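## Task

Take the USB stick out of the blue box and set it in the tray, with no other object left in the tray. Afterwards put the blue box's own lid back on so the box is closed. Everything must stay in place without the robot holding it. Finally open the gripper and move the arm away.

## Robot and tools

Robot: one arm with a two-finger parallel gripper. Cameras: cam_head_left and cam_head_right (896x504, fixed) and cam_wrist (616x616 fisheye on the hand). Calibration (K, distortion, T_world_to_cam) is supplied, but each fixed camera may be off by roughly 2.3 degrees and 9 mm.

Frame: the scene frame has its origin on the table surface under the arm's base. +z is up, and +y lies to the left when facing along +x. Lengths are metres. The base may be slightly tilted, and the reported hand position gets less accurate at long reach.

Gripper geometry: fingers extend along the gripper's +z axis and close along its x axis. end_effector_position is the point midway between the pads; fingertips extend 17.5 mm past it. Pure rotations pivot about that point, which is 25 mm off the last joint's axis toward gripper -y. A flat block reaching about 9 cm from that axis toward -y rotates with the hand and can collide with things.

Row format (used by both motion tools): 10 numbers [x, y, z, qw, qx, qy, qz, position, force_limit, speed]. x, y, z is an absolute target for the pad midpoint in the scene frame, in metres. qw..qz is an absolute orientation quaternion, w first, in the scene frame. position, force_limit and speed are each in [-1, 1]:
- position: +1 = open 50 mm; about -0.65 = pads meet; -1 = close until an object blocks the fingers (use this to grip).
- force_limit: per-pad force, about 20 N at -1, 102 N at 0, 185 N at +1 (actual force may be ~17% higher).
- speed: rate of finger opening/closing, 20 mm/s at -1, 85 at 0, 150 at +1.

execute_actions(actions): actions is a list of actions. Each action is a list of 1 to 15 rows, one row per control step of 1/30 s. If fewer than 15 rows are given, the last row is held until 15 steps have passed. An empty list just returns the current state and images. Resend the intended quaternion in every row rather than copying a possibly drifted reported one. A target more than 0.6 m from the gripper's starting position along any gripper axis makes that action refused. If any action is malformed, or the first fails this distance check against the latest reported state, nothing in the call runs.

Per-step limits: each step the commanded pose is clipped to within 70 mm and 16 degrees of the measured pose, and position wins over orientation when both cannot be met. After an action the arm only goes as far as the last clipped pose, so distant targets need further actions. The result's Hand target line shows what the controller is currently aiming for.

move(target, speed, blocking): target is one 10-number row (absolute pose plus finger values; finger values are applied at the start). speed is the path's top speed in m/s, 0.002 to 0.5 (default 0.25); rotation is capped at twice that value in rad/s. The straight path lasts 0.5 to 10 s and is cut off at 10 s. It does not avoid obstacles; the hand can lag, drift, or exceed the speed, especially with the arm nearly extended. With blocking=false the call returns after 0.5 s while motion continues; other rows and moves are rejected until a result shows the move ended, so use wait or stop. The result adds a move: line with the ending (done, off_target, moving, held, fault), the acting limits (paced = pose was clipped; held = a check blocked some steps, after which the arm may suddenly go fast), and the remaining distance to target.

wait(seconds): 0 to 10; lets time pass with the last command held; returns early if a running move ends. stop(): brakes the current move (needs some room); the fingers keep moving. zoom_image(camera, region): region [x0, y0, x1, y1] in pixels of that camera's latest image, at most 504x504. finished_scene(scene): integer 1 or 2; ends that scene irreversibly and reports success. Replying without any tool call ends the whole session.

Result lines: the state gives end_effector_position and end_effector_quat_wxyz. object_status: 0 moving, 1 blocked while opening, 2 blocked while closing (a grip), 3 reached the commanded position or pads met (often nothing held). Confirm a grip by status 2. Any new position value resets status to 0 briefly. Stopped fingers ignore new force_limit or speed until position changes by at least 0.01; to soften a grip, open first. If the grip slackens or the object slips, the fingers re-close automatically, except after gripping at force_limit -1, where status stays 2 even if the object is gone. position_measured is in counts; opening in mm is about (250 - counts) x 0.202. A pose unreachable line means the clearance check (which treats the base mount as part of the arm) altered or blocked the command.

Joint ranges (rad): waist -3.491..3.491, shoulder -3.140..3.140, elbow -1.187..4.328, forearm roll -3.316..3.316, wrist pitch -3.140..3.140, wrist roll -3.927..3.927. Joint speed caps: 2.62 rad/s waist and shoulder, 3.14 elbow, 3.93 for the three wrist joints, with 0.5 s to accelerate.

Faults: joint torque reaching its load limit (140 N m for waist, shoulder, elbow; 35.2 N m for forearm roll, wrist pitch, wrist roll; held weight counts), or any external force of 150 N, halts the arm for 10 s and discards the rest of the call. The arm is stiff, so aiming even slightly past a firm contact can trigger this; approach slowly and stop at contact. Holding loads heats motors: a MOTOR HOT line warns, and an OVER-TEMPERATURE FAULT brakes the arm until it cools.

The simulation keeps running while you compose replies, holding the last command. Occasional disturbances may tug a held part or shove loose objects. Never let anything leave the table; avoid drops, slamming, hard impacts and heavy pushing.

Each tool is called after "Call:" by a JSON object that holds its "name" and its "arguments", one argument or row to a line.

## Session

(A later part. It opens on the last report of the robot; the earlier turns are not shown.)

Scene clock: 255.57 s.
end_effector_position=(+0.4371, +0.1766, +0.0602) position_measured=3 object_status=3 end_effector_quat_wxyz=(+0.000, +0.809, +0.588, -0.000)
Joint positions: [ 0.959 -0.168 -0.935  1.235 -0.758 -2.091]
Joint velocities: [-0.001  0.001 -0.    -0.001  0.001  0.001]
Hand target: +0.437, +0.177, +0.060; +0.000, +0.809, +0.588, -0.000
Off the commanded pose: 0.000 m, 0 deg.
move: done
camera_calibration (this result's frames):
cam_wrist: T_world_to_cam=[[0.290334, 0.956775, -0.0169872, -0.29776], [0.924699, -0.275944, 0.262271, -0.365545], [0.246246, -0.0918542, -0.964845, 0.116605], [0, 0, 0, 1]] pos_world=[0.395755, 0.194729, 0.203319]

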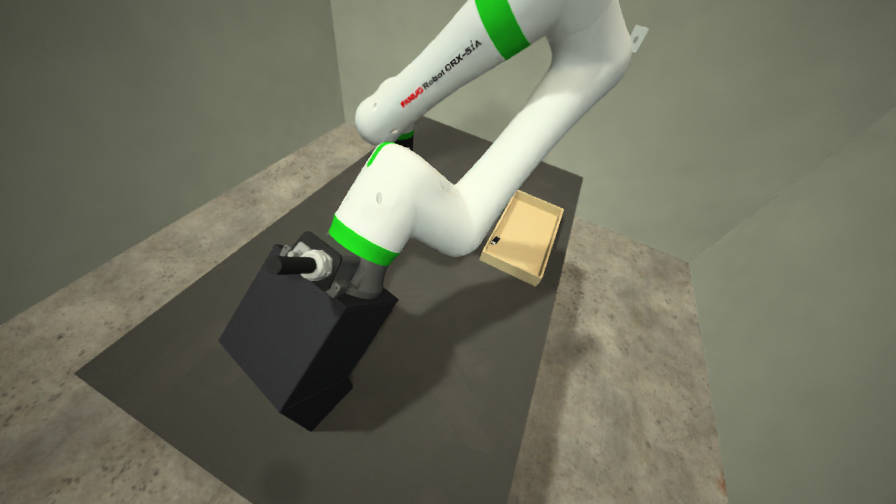

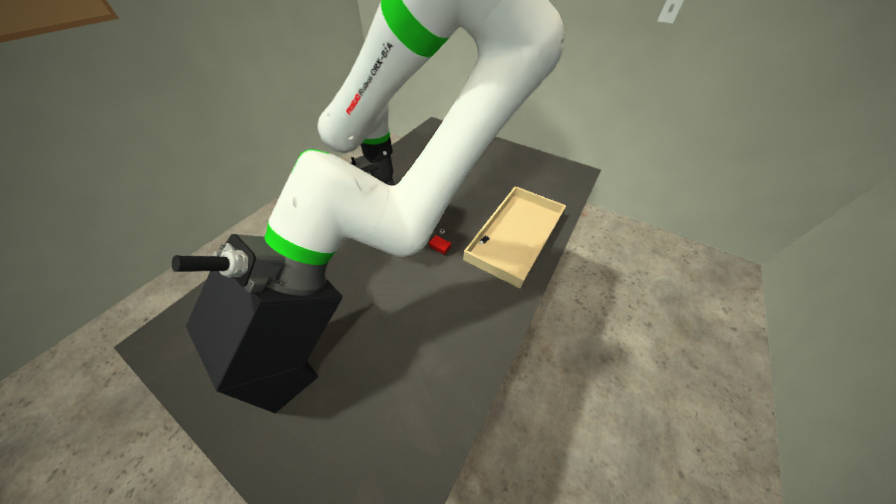

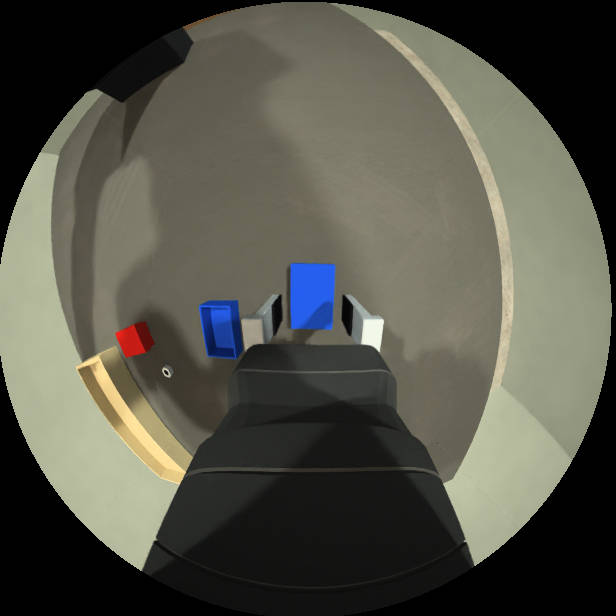

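Call:
{"name": "move", "arguments": {
  "target": [0.4373, 0.1769, 0.0205, 0, 0.8090, 0.5878, 0, 1, -0.3, -0.3],
  "speed": 0.05
}}

Call:
{"name": "execute_actions", "arguments": {
  "actions": [
    [[0.4373, 0.1769, 0.0205, 0, 0.8090, 0.5878, 0, -1, -0.5, -0.5]],
    [[0.4373, 0.1769, 0.0205, 0, 0.8090, 0.5878, 0, -1, -0.5, -0.5]]
  ]
}}

Call:
{"name": "zoom_image", "arguments": {
  "camera": "cam_wrist",
  "region": [230, 220, 400, 350]
}}

Scene clock: 263.53 s.
end_effector_position=(+0.4372, +0.1771, +0.0207) position_measured=3 object_status=3 end_effector_quat_wxyz=(-0.000, +0.809, +0.588, -0.000)
Joint positions: [ 0.821 -0.077 -0.933  1.41  -0.643 -2.189]
Joint velocities: [-0.002 -0.001  0.     0.001  0.002 -0.001]
Hand target: +0.437, +0.177, +0.021; -0.000, +0.809, +0.588, -0.000
Off the commanded pose: 0.000 m, 0 deg.
move: done
camera_calibration (this result's frames):
cam_wrist: T_world_to_cam=[[0.290871, 0.956622, -0.0164092, -0.299136], [0.924659, -0.276664, 0.261653, -0.354962], [0.245763, -0.09128, -0.965023, 0.0785789], [0, 0, 0, 1]] pos_world=[0.395917, 0.195127, 0.163799]

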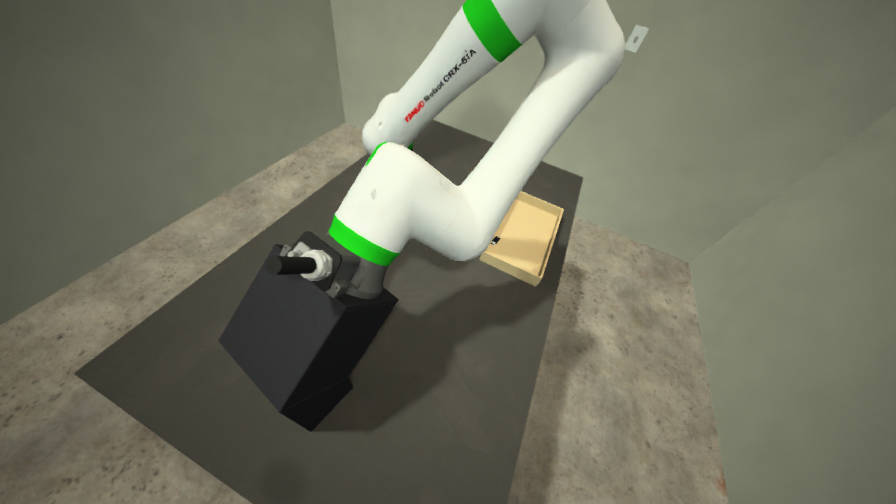

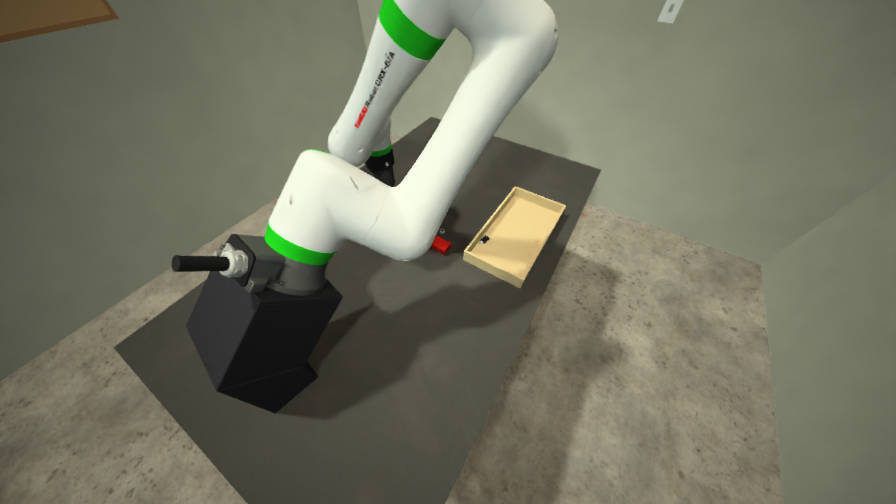

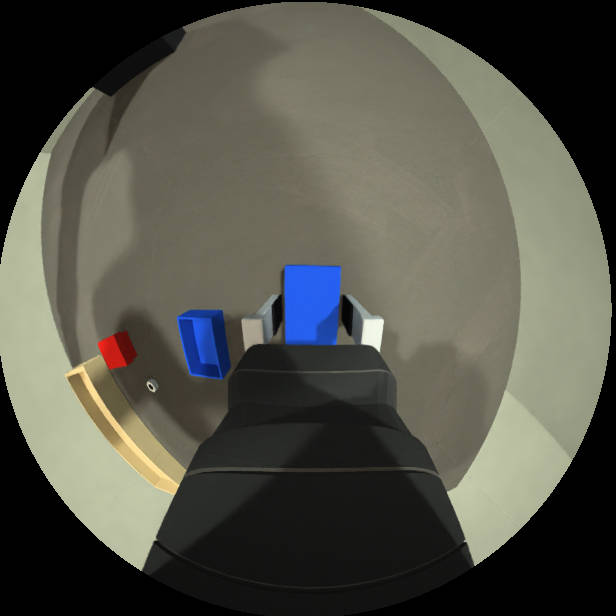

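Scene clock: 264.53 s.
end_effector_position=(+0.4373, +0.1769, +0.0205) position_measured=49 object_status=2 end_effector_quat_wxyz=(+0.000, +0.809, +0.588, +0.000)
Joint positions: [ 0.82  -0.076 -0.933  1.411 -0.643 -2.19 ]
Joint velocities: [-0.    -0.001 -0.     0.     0.001 -0.001]
Hand target: +0.437, +0.177, +0.021; -0.000, +0.809, +0.588, -0.000
Off the commanded pose: 0.000 m, 0 deg.
camera_calibration (this result's frames):
cam_wrist: T_world_to_cam=[[0.290586, 0.956705, -0.0165768, -0.298905], [0.924652, -0.27631, 0.262051, -0.355107], [0.246126, -0.0914762, -0.964912, 0.0782719], [0, 0, 0, 1]] pos_world=[0.395944, 0.195005, 0.163627]

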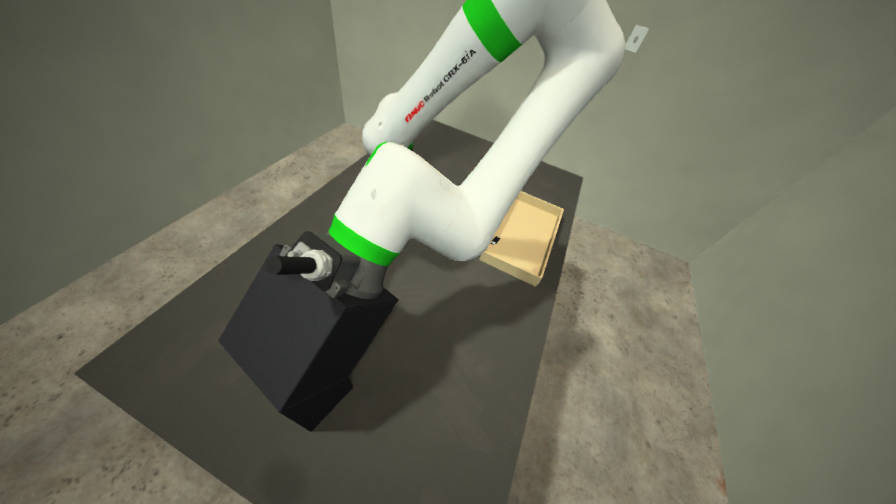

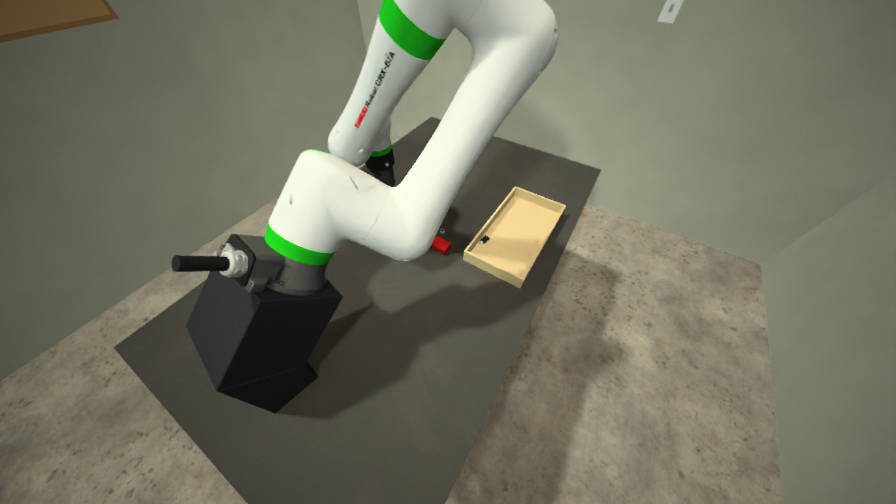

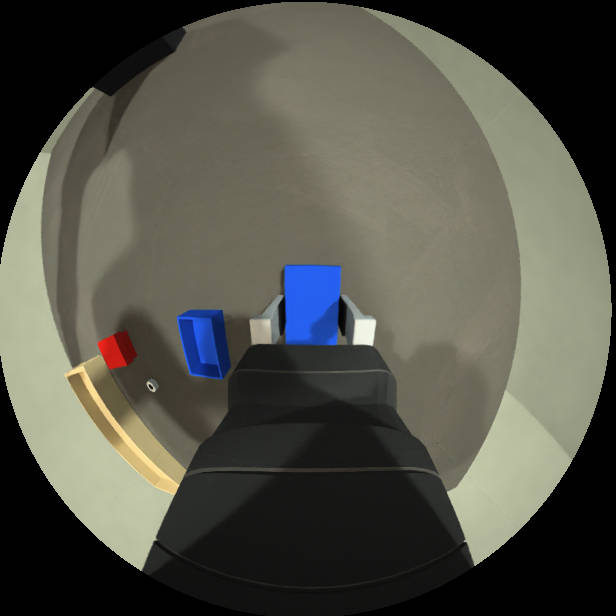

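Region (230, 220, 400, 350) of cam_wrist's 616x616 image, scaled by 2.965, with more detail than that image has; it fills the top 385 rows of this view, and the rest is white.

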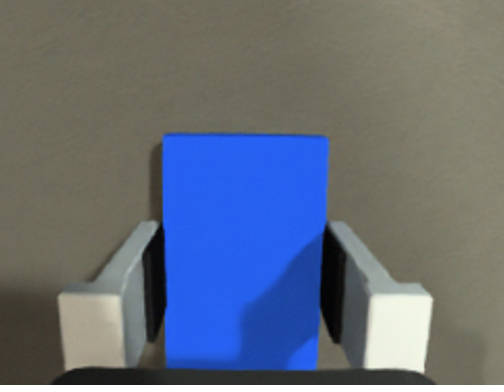

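Call:
{"name": "move", "arguments": {
  "target": [0.4373, 0.1769, 0.055, 0, 0.8090, 0.5878, 0, -1, -0.5, -0.5],
  "speed": 0.06
}}

Call:
{"name": "move", "arguments": {
  "target": [0.4398, 0.0714, 0.055, 0, 0.80541, 0.59272, 0, -1, -0.5, -0.5],
  "speed": 0.1
}}

Call:
{"name": "zoom_image", "arguments": {
  "camera": "cam_wrist",
  "region": [230, 220, 400, 350]
}}

Scene clock: 285.70 s.
end_effector_position=(+0.4374, +0.1768, +0.0549) position_measured=49 object_status=2 end_effector_quat_wxyz=(+0.000, +0.809, +0.588, +0.000)
Joint positions: [ 0.941 -0.156 -0.935  1.256 -0.741 -2.102]
Joint velocities: [ 0.001 -0.     0.001  0.    -0.     0.   ]
Hand target: +0.437, +0.177, +0.055; +0.000, +0.809, +0.588, +0.000
Off the commanded pose: 0.000 m, 0 deg.
move: done
camera_calibration (this result's frames):
cam_wrist: T_world_to_cam=[[0.290366, 0.95677, -0.016708, -0.298156], [0.924629, -0.276029, 0.262429, -0.364306], [0.246472, -0.0916492, -0.964807, 0.111271], [0, 0, 0, 1]] pos_world=[0.395997, 0.194905, 0.197978]

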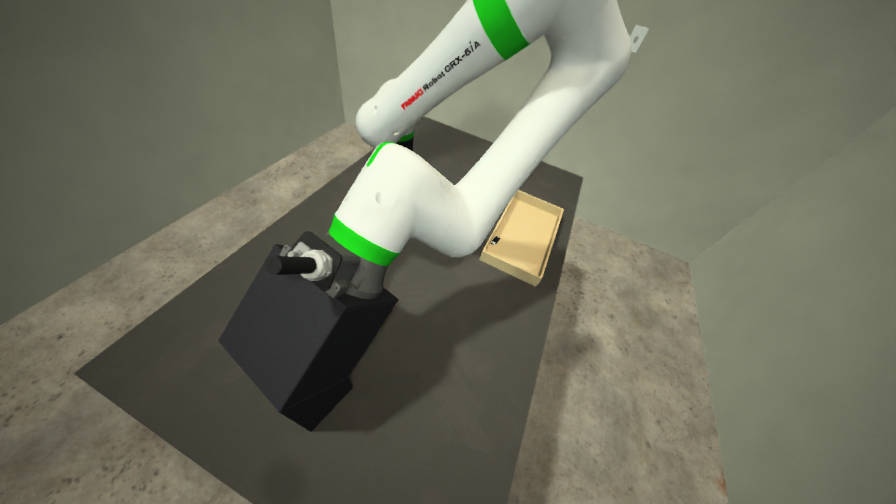

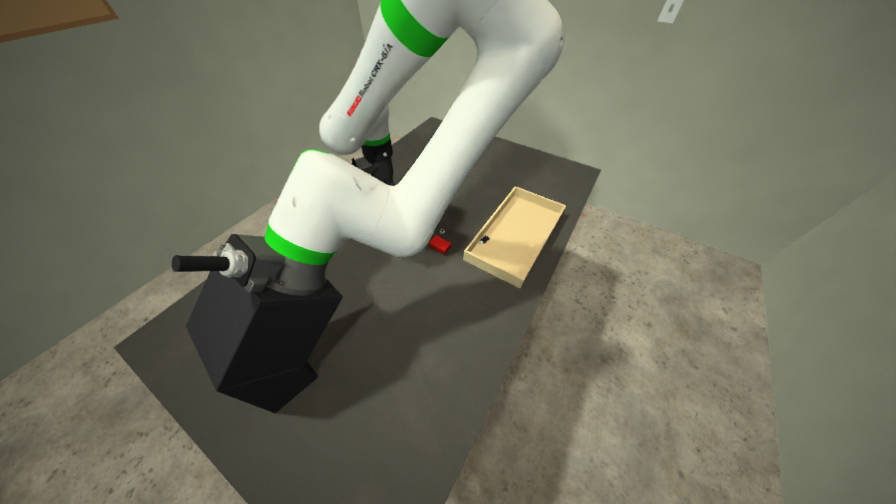

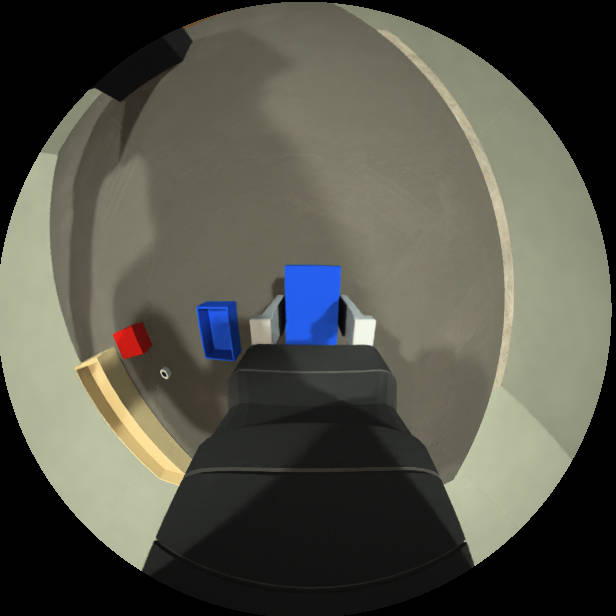

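Scene clock: 287.07 s.
end_effector_position=(+0.4398, +0.0717, +0.0548) position_measured=49 object_status=2 end_effector_quat_wxyz=(-0.000, +0.805, +0.593, +0.000)
Joint positions: [ 0.702 -0.358 -1.036  1.222 -0.605 -1.845]
Joint velocities: [-0.     0.001  0.    -0.001 -0.001 -0.   ]
Hand target: +0.440, +0.072, +0.055; -0.000, +0.806, +0.593, +0.000
Off the commanded pose: 0.000 m, 0 deg.
move: done
camera_calibration (this result's frames):
cam_wrist: T_world_to_cam=[[0.279124, 0.960118, -0.016239, -0.193649], [0.927972, -0.265354, 0.26164, -0.3977], [0.246896, -0.0880994, -0.965029, 0.100536], [0, 0, 0, 1]] pos_world=[0.398284, 0.0892524, 0.19793]

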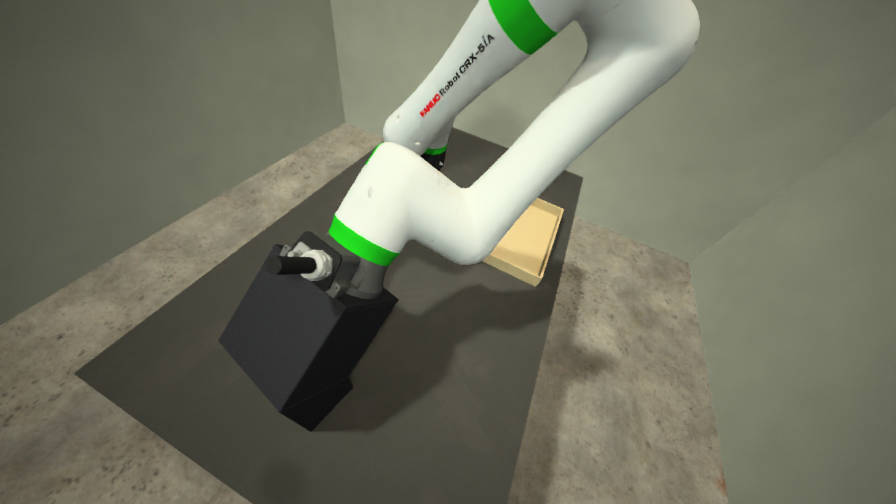

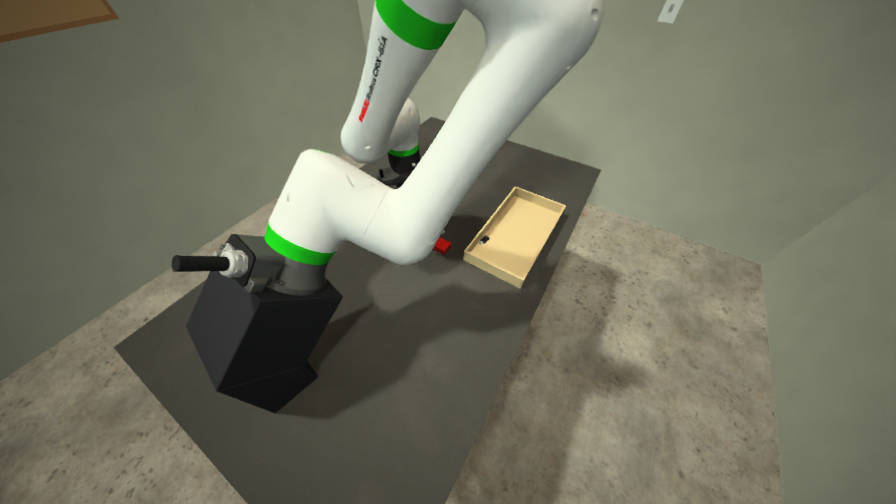

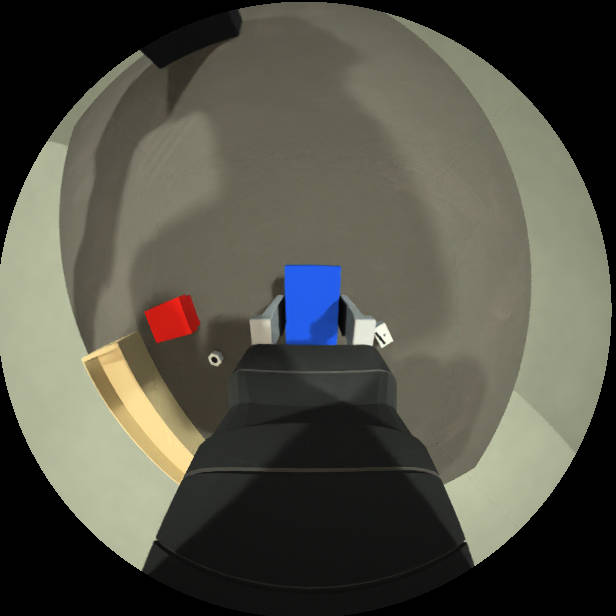

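Region (230, 220, 400, 350) of cam_wrist's 616x616 image, scaled by 2.965, with more detail than that image has; it fills the top 385 rows of this view, and the rest is white.

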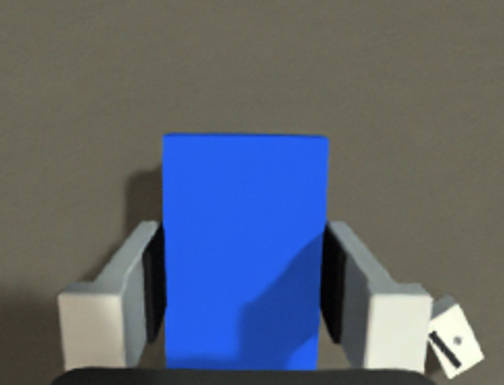

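Call:
{"name": "move", "arguments": {
  "target": [0.4398, 0.0714, 0.044, 0, 0.80541, 0.59272, 0, -1, -0.5, -0.5],
  "speed": 0.03
}}

Call:
{"name": "move", "arguments": {
  "target": [0.4398, 0.0714, 0.036, 0, 0.80541, 0.59272, 0, -1, -0.5, -0.5],
  "speed": 0.01
}}

Call:
{"name": "zoom_image", "arguments": {
  "camera": "cam_wrist",
  "region": [230, 220, 400, 350]
}}

Scene clock: 294.90 s.
end_effector_position=(+0.4398, +0.0714, +0.0440) position_measured=49 object_status=2 end_effector_quat_wxyz=(-0.000, +0.805, +0.593, -0.000)
Joint positions: [ 0.654 -0.327 -1.038  1.282 -0.559 -1.88 ]
Joint velocities: [-0.002 -0.    -0.001  0.001  0.001 -0.002]
Hand target: +0.440, +0.071, +0.044; -0.000, +0.805, +0.593, -0.000
Off the commanded pose: 0.000 m, 0 deg.
move: done
camera_calibration (this result's frames):
cam_wrist: T_world_to_cam=[[0.279003, 0.960148, -0.0165147, -0.193493], [0.927959, -0.265145, 0.261899, -0.394925], [0.247083, -0.0883957, -0.964954, 0.0901027], [0, 0, 0, 1]] pos_world=[0.398196, 0.089034, 0.18718]

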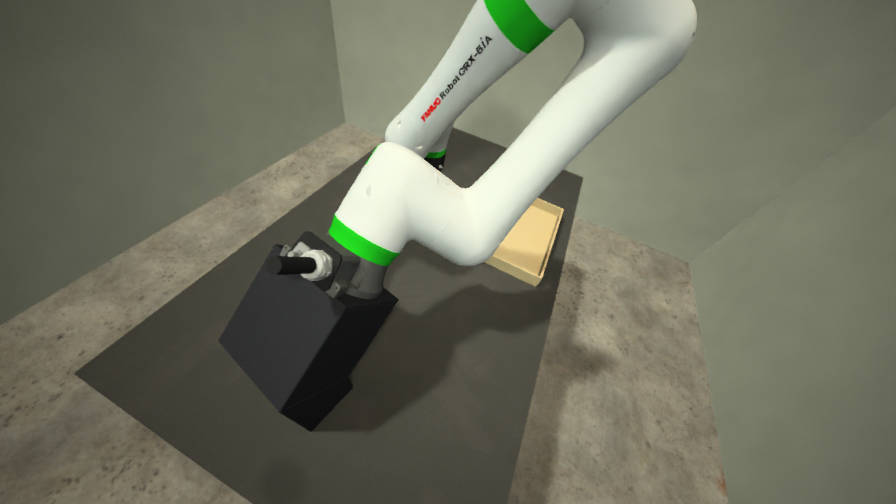

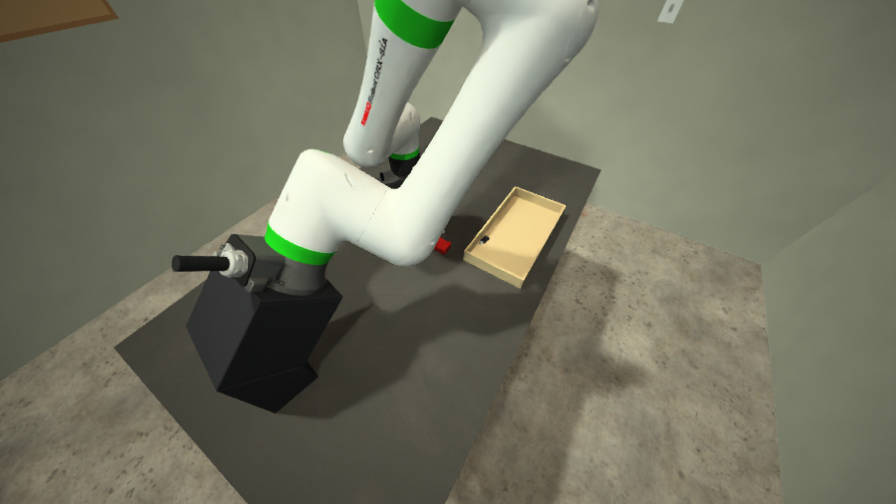

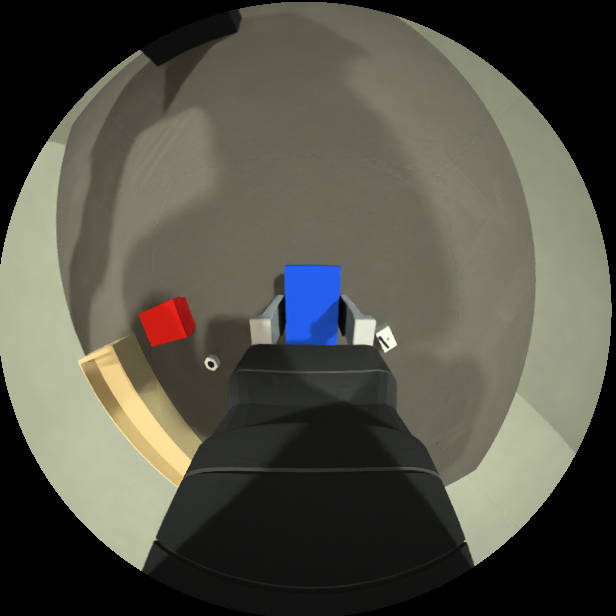

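Scene clock: 295.93 s.
end_effector_position=(+0.4398, +0.0714, +0.0360) position_measured=49 object_status=2 end_effector_quat_wxyz=(-0.000, +0.805, +0.593, -0.000)
Joint positions: [ 0.617 -0.304 -1.038  1.333 -0.526 -1.91 ]
Joint velocities: [-0.003 -0.001 -0.     0.001  0.     0.001]
Hand target: +0.440, +0.071, +0.036; -0.000, +0.805, +0.593, -0.000
Off the commanded pose: 0.000 m, 0 deg.
move: done
camera_calibration (this result's frames):
cam_wrist: T_world_to_cam=[[0.278978, 0.960155, -0.0165391, -0.193604], [0.927961, -0.265112, 0.261925, -0.392834], [0.247104, -0.0884189, -0.964947, 0.0823599], [0, 0, 0, 1]] pos_world=[0.398194, 0.0890267, 0.179164]

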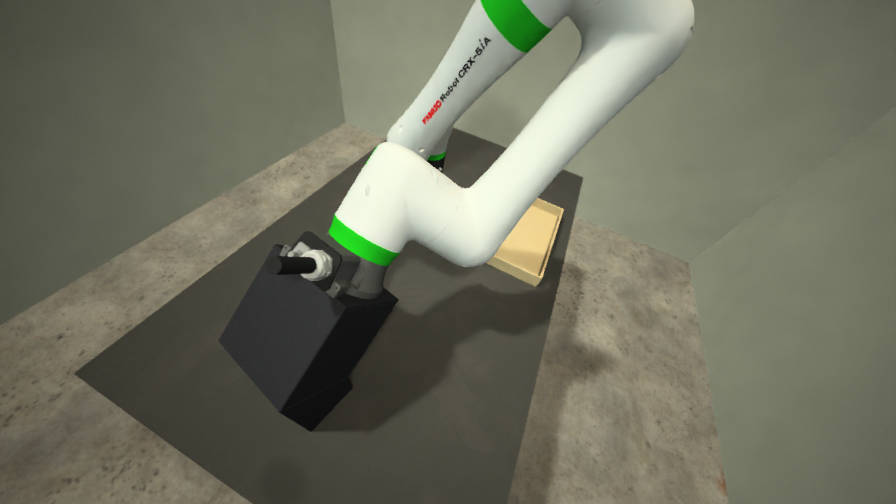

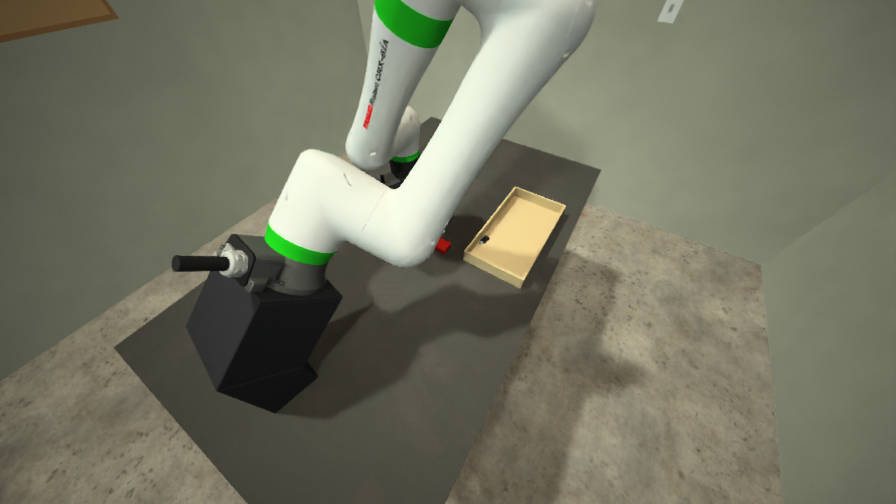

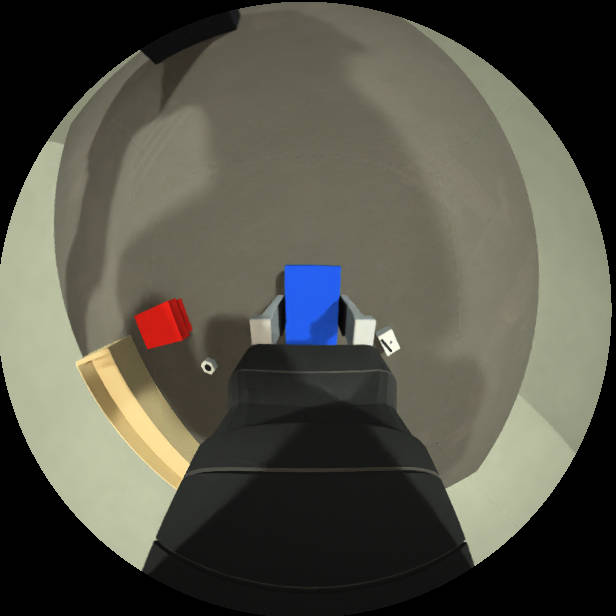

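Region (230, 220, 400, 350) of cam_wrist's 616x616 image, scaled by 2.965, with more detail than that image has; it fills the top 385 rows of this view, and the rest is white.

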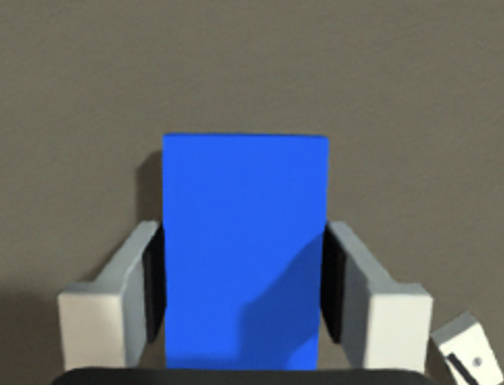

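Call:
{"name": "move", "arguments": {
  "target": [0.4398, 0.0714, 0.031, 0, 0.80541, 0.59272, 0, -1, -0.5, -0.5],
  "speed": 0.01
}}

Call:
{"name": "zoom_image", "arguments": {
  "camera": "cam_wrist",
  "region": [230, 220, 400, 350]
}}

Scene clock: 300.13 s.
end_effector_position=(+0.4398, +0.0714, +0.0310) position_measured=49 object_status=2 end_effector_quat_wxyz=(-0.000, +0.805, +0.593, -0.000)
Joint positions: [ 0.593 -0.29  -1.038  1.367 -0.506 -1.931]
Joint velocities: [-0.002  0.001  0.     0.001  0.001  0.   ]
Hand target: +0.440, +0.071, +0.031; -0.000, +0.805, +0.593, -0.000
Off the commanded pose: 0.000 m, 0 deg.
move: done
camera_calibration (this result's frames):
cam_wrist: T_world_to_cam=[[0.278953, 0.960162, -0.0165663, -0.193644], [0.927945, -0.265072, 0.262021, -0.391547], [0.247191, -0.0884641, -0.96492, 0.0775092], [0, 0, 0, 1]] pos_world=[0.398192, 0.0889979, 0.174176]

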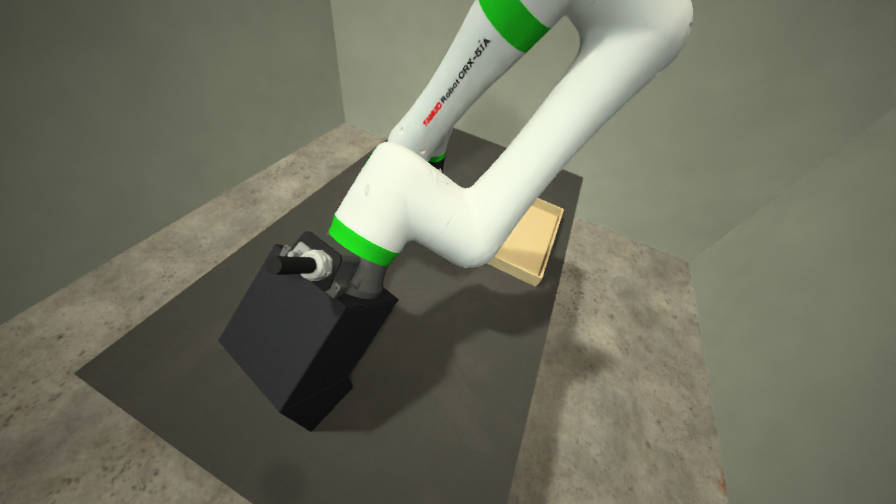

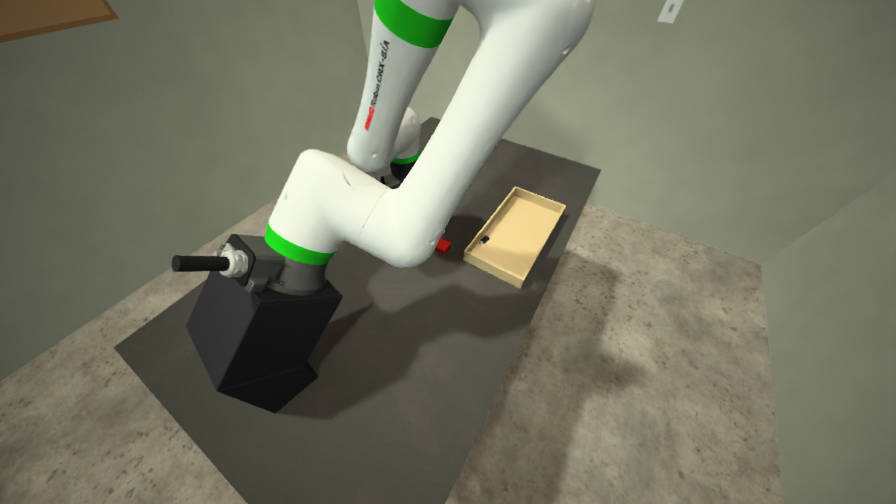

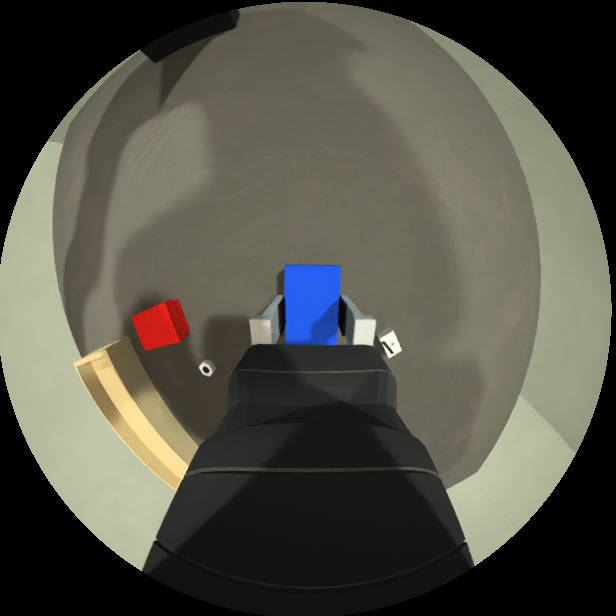

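Region (230, 220, 400, 350) of cam_wrist's 616x616 image, scaled by 2.965, with more detail than that image has; it fills the top 385 rows of this view, and the rest is white.

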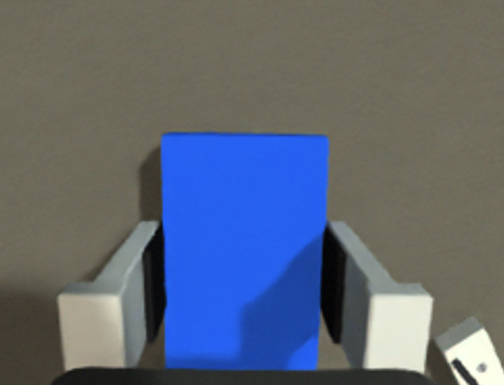

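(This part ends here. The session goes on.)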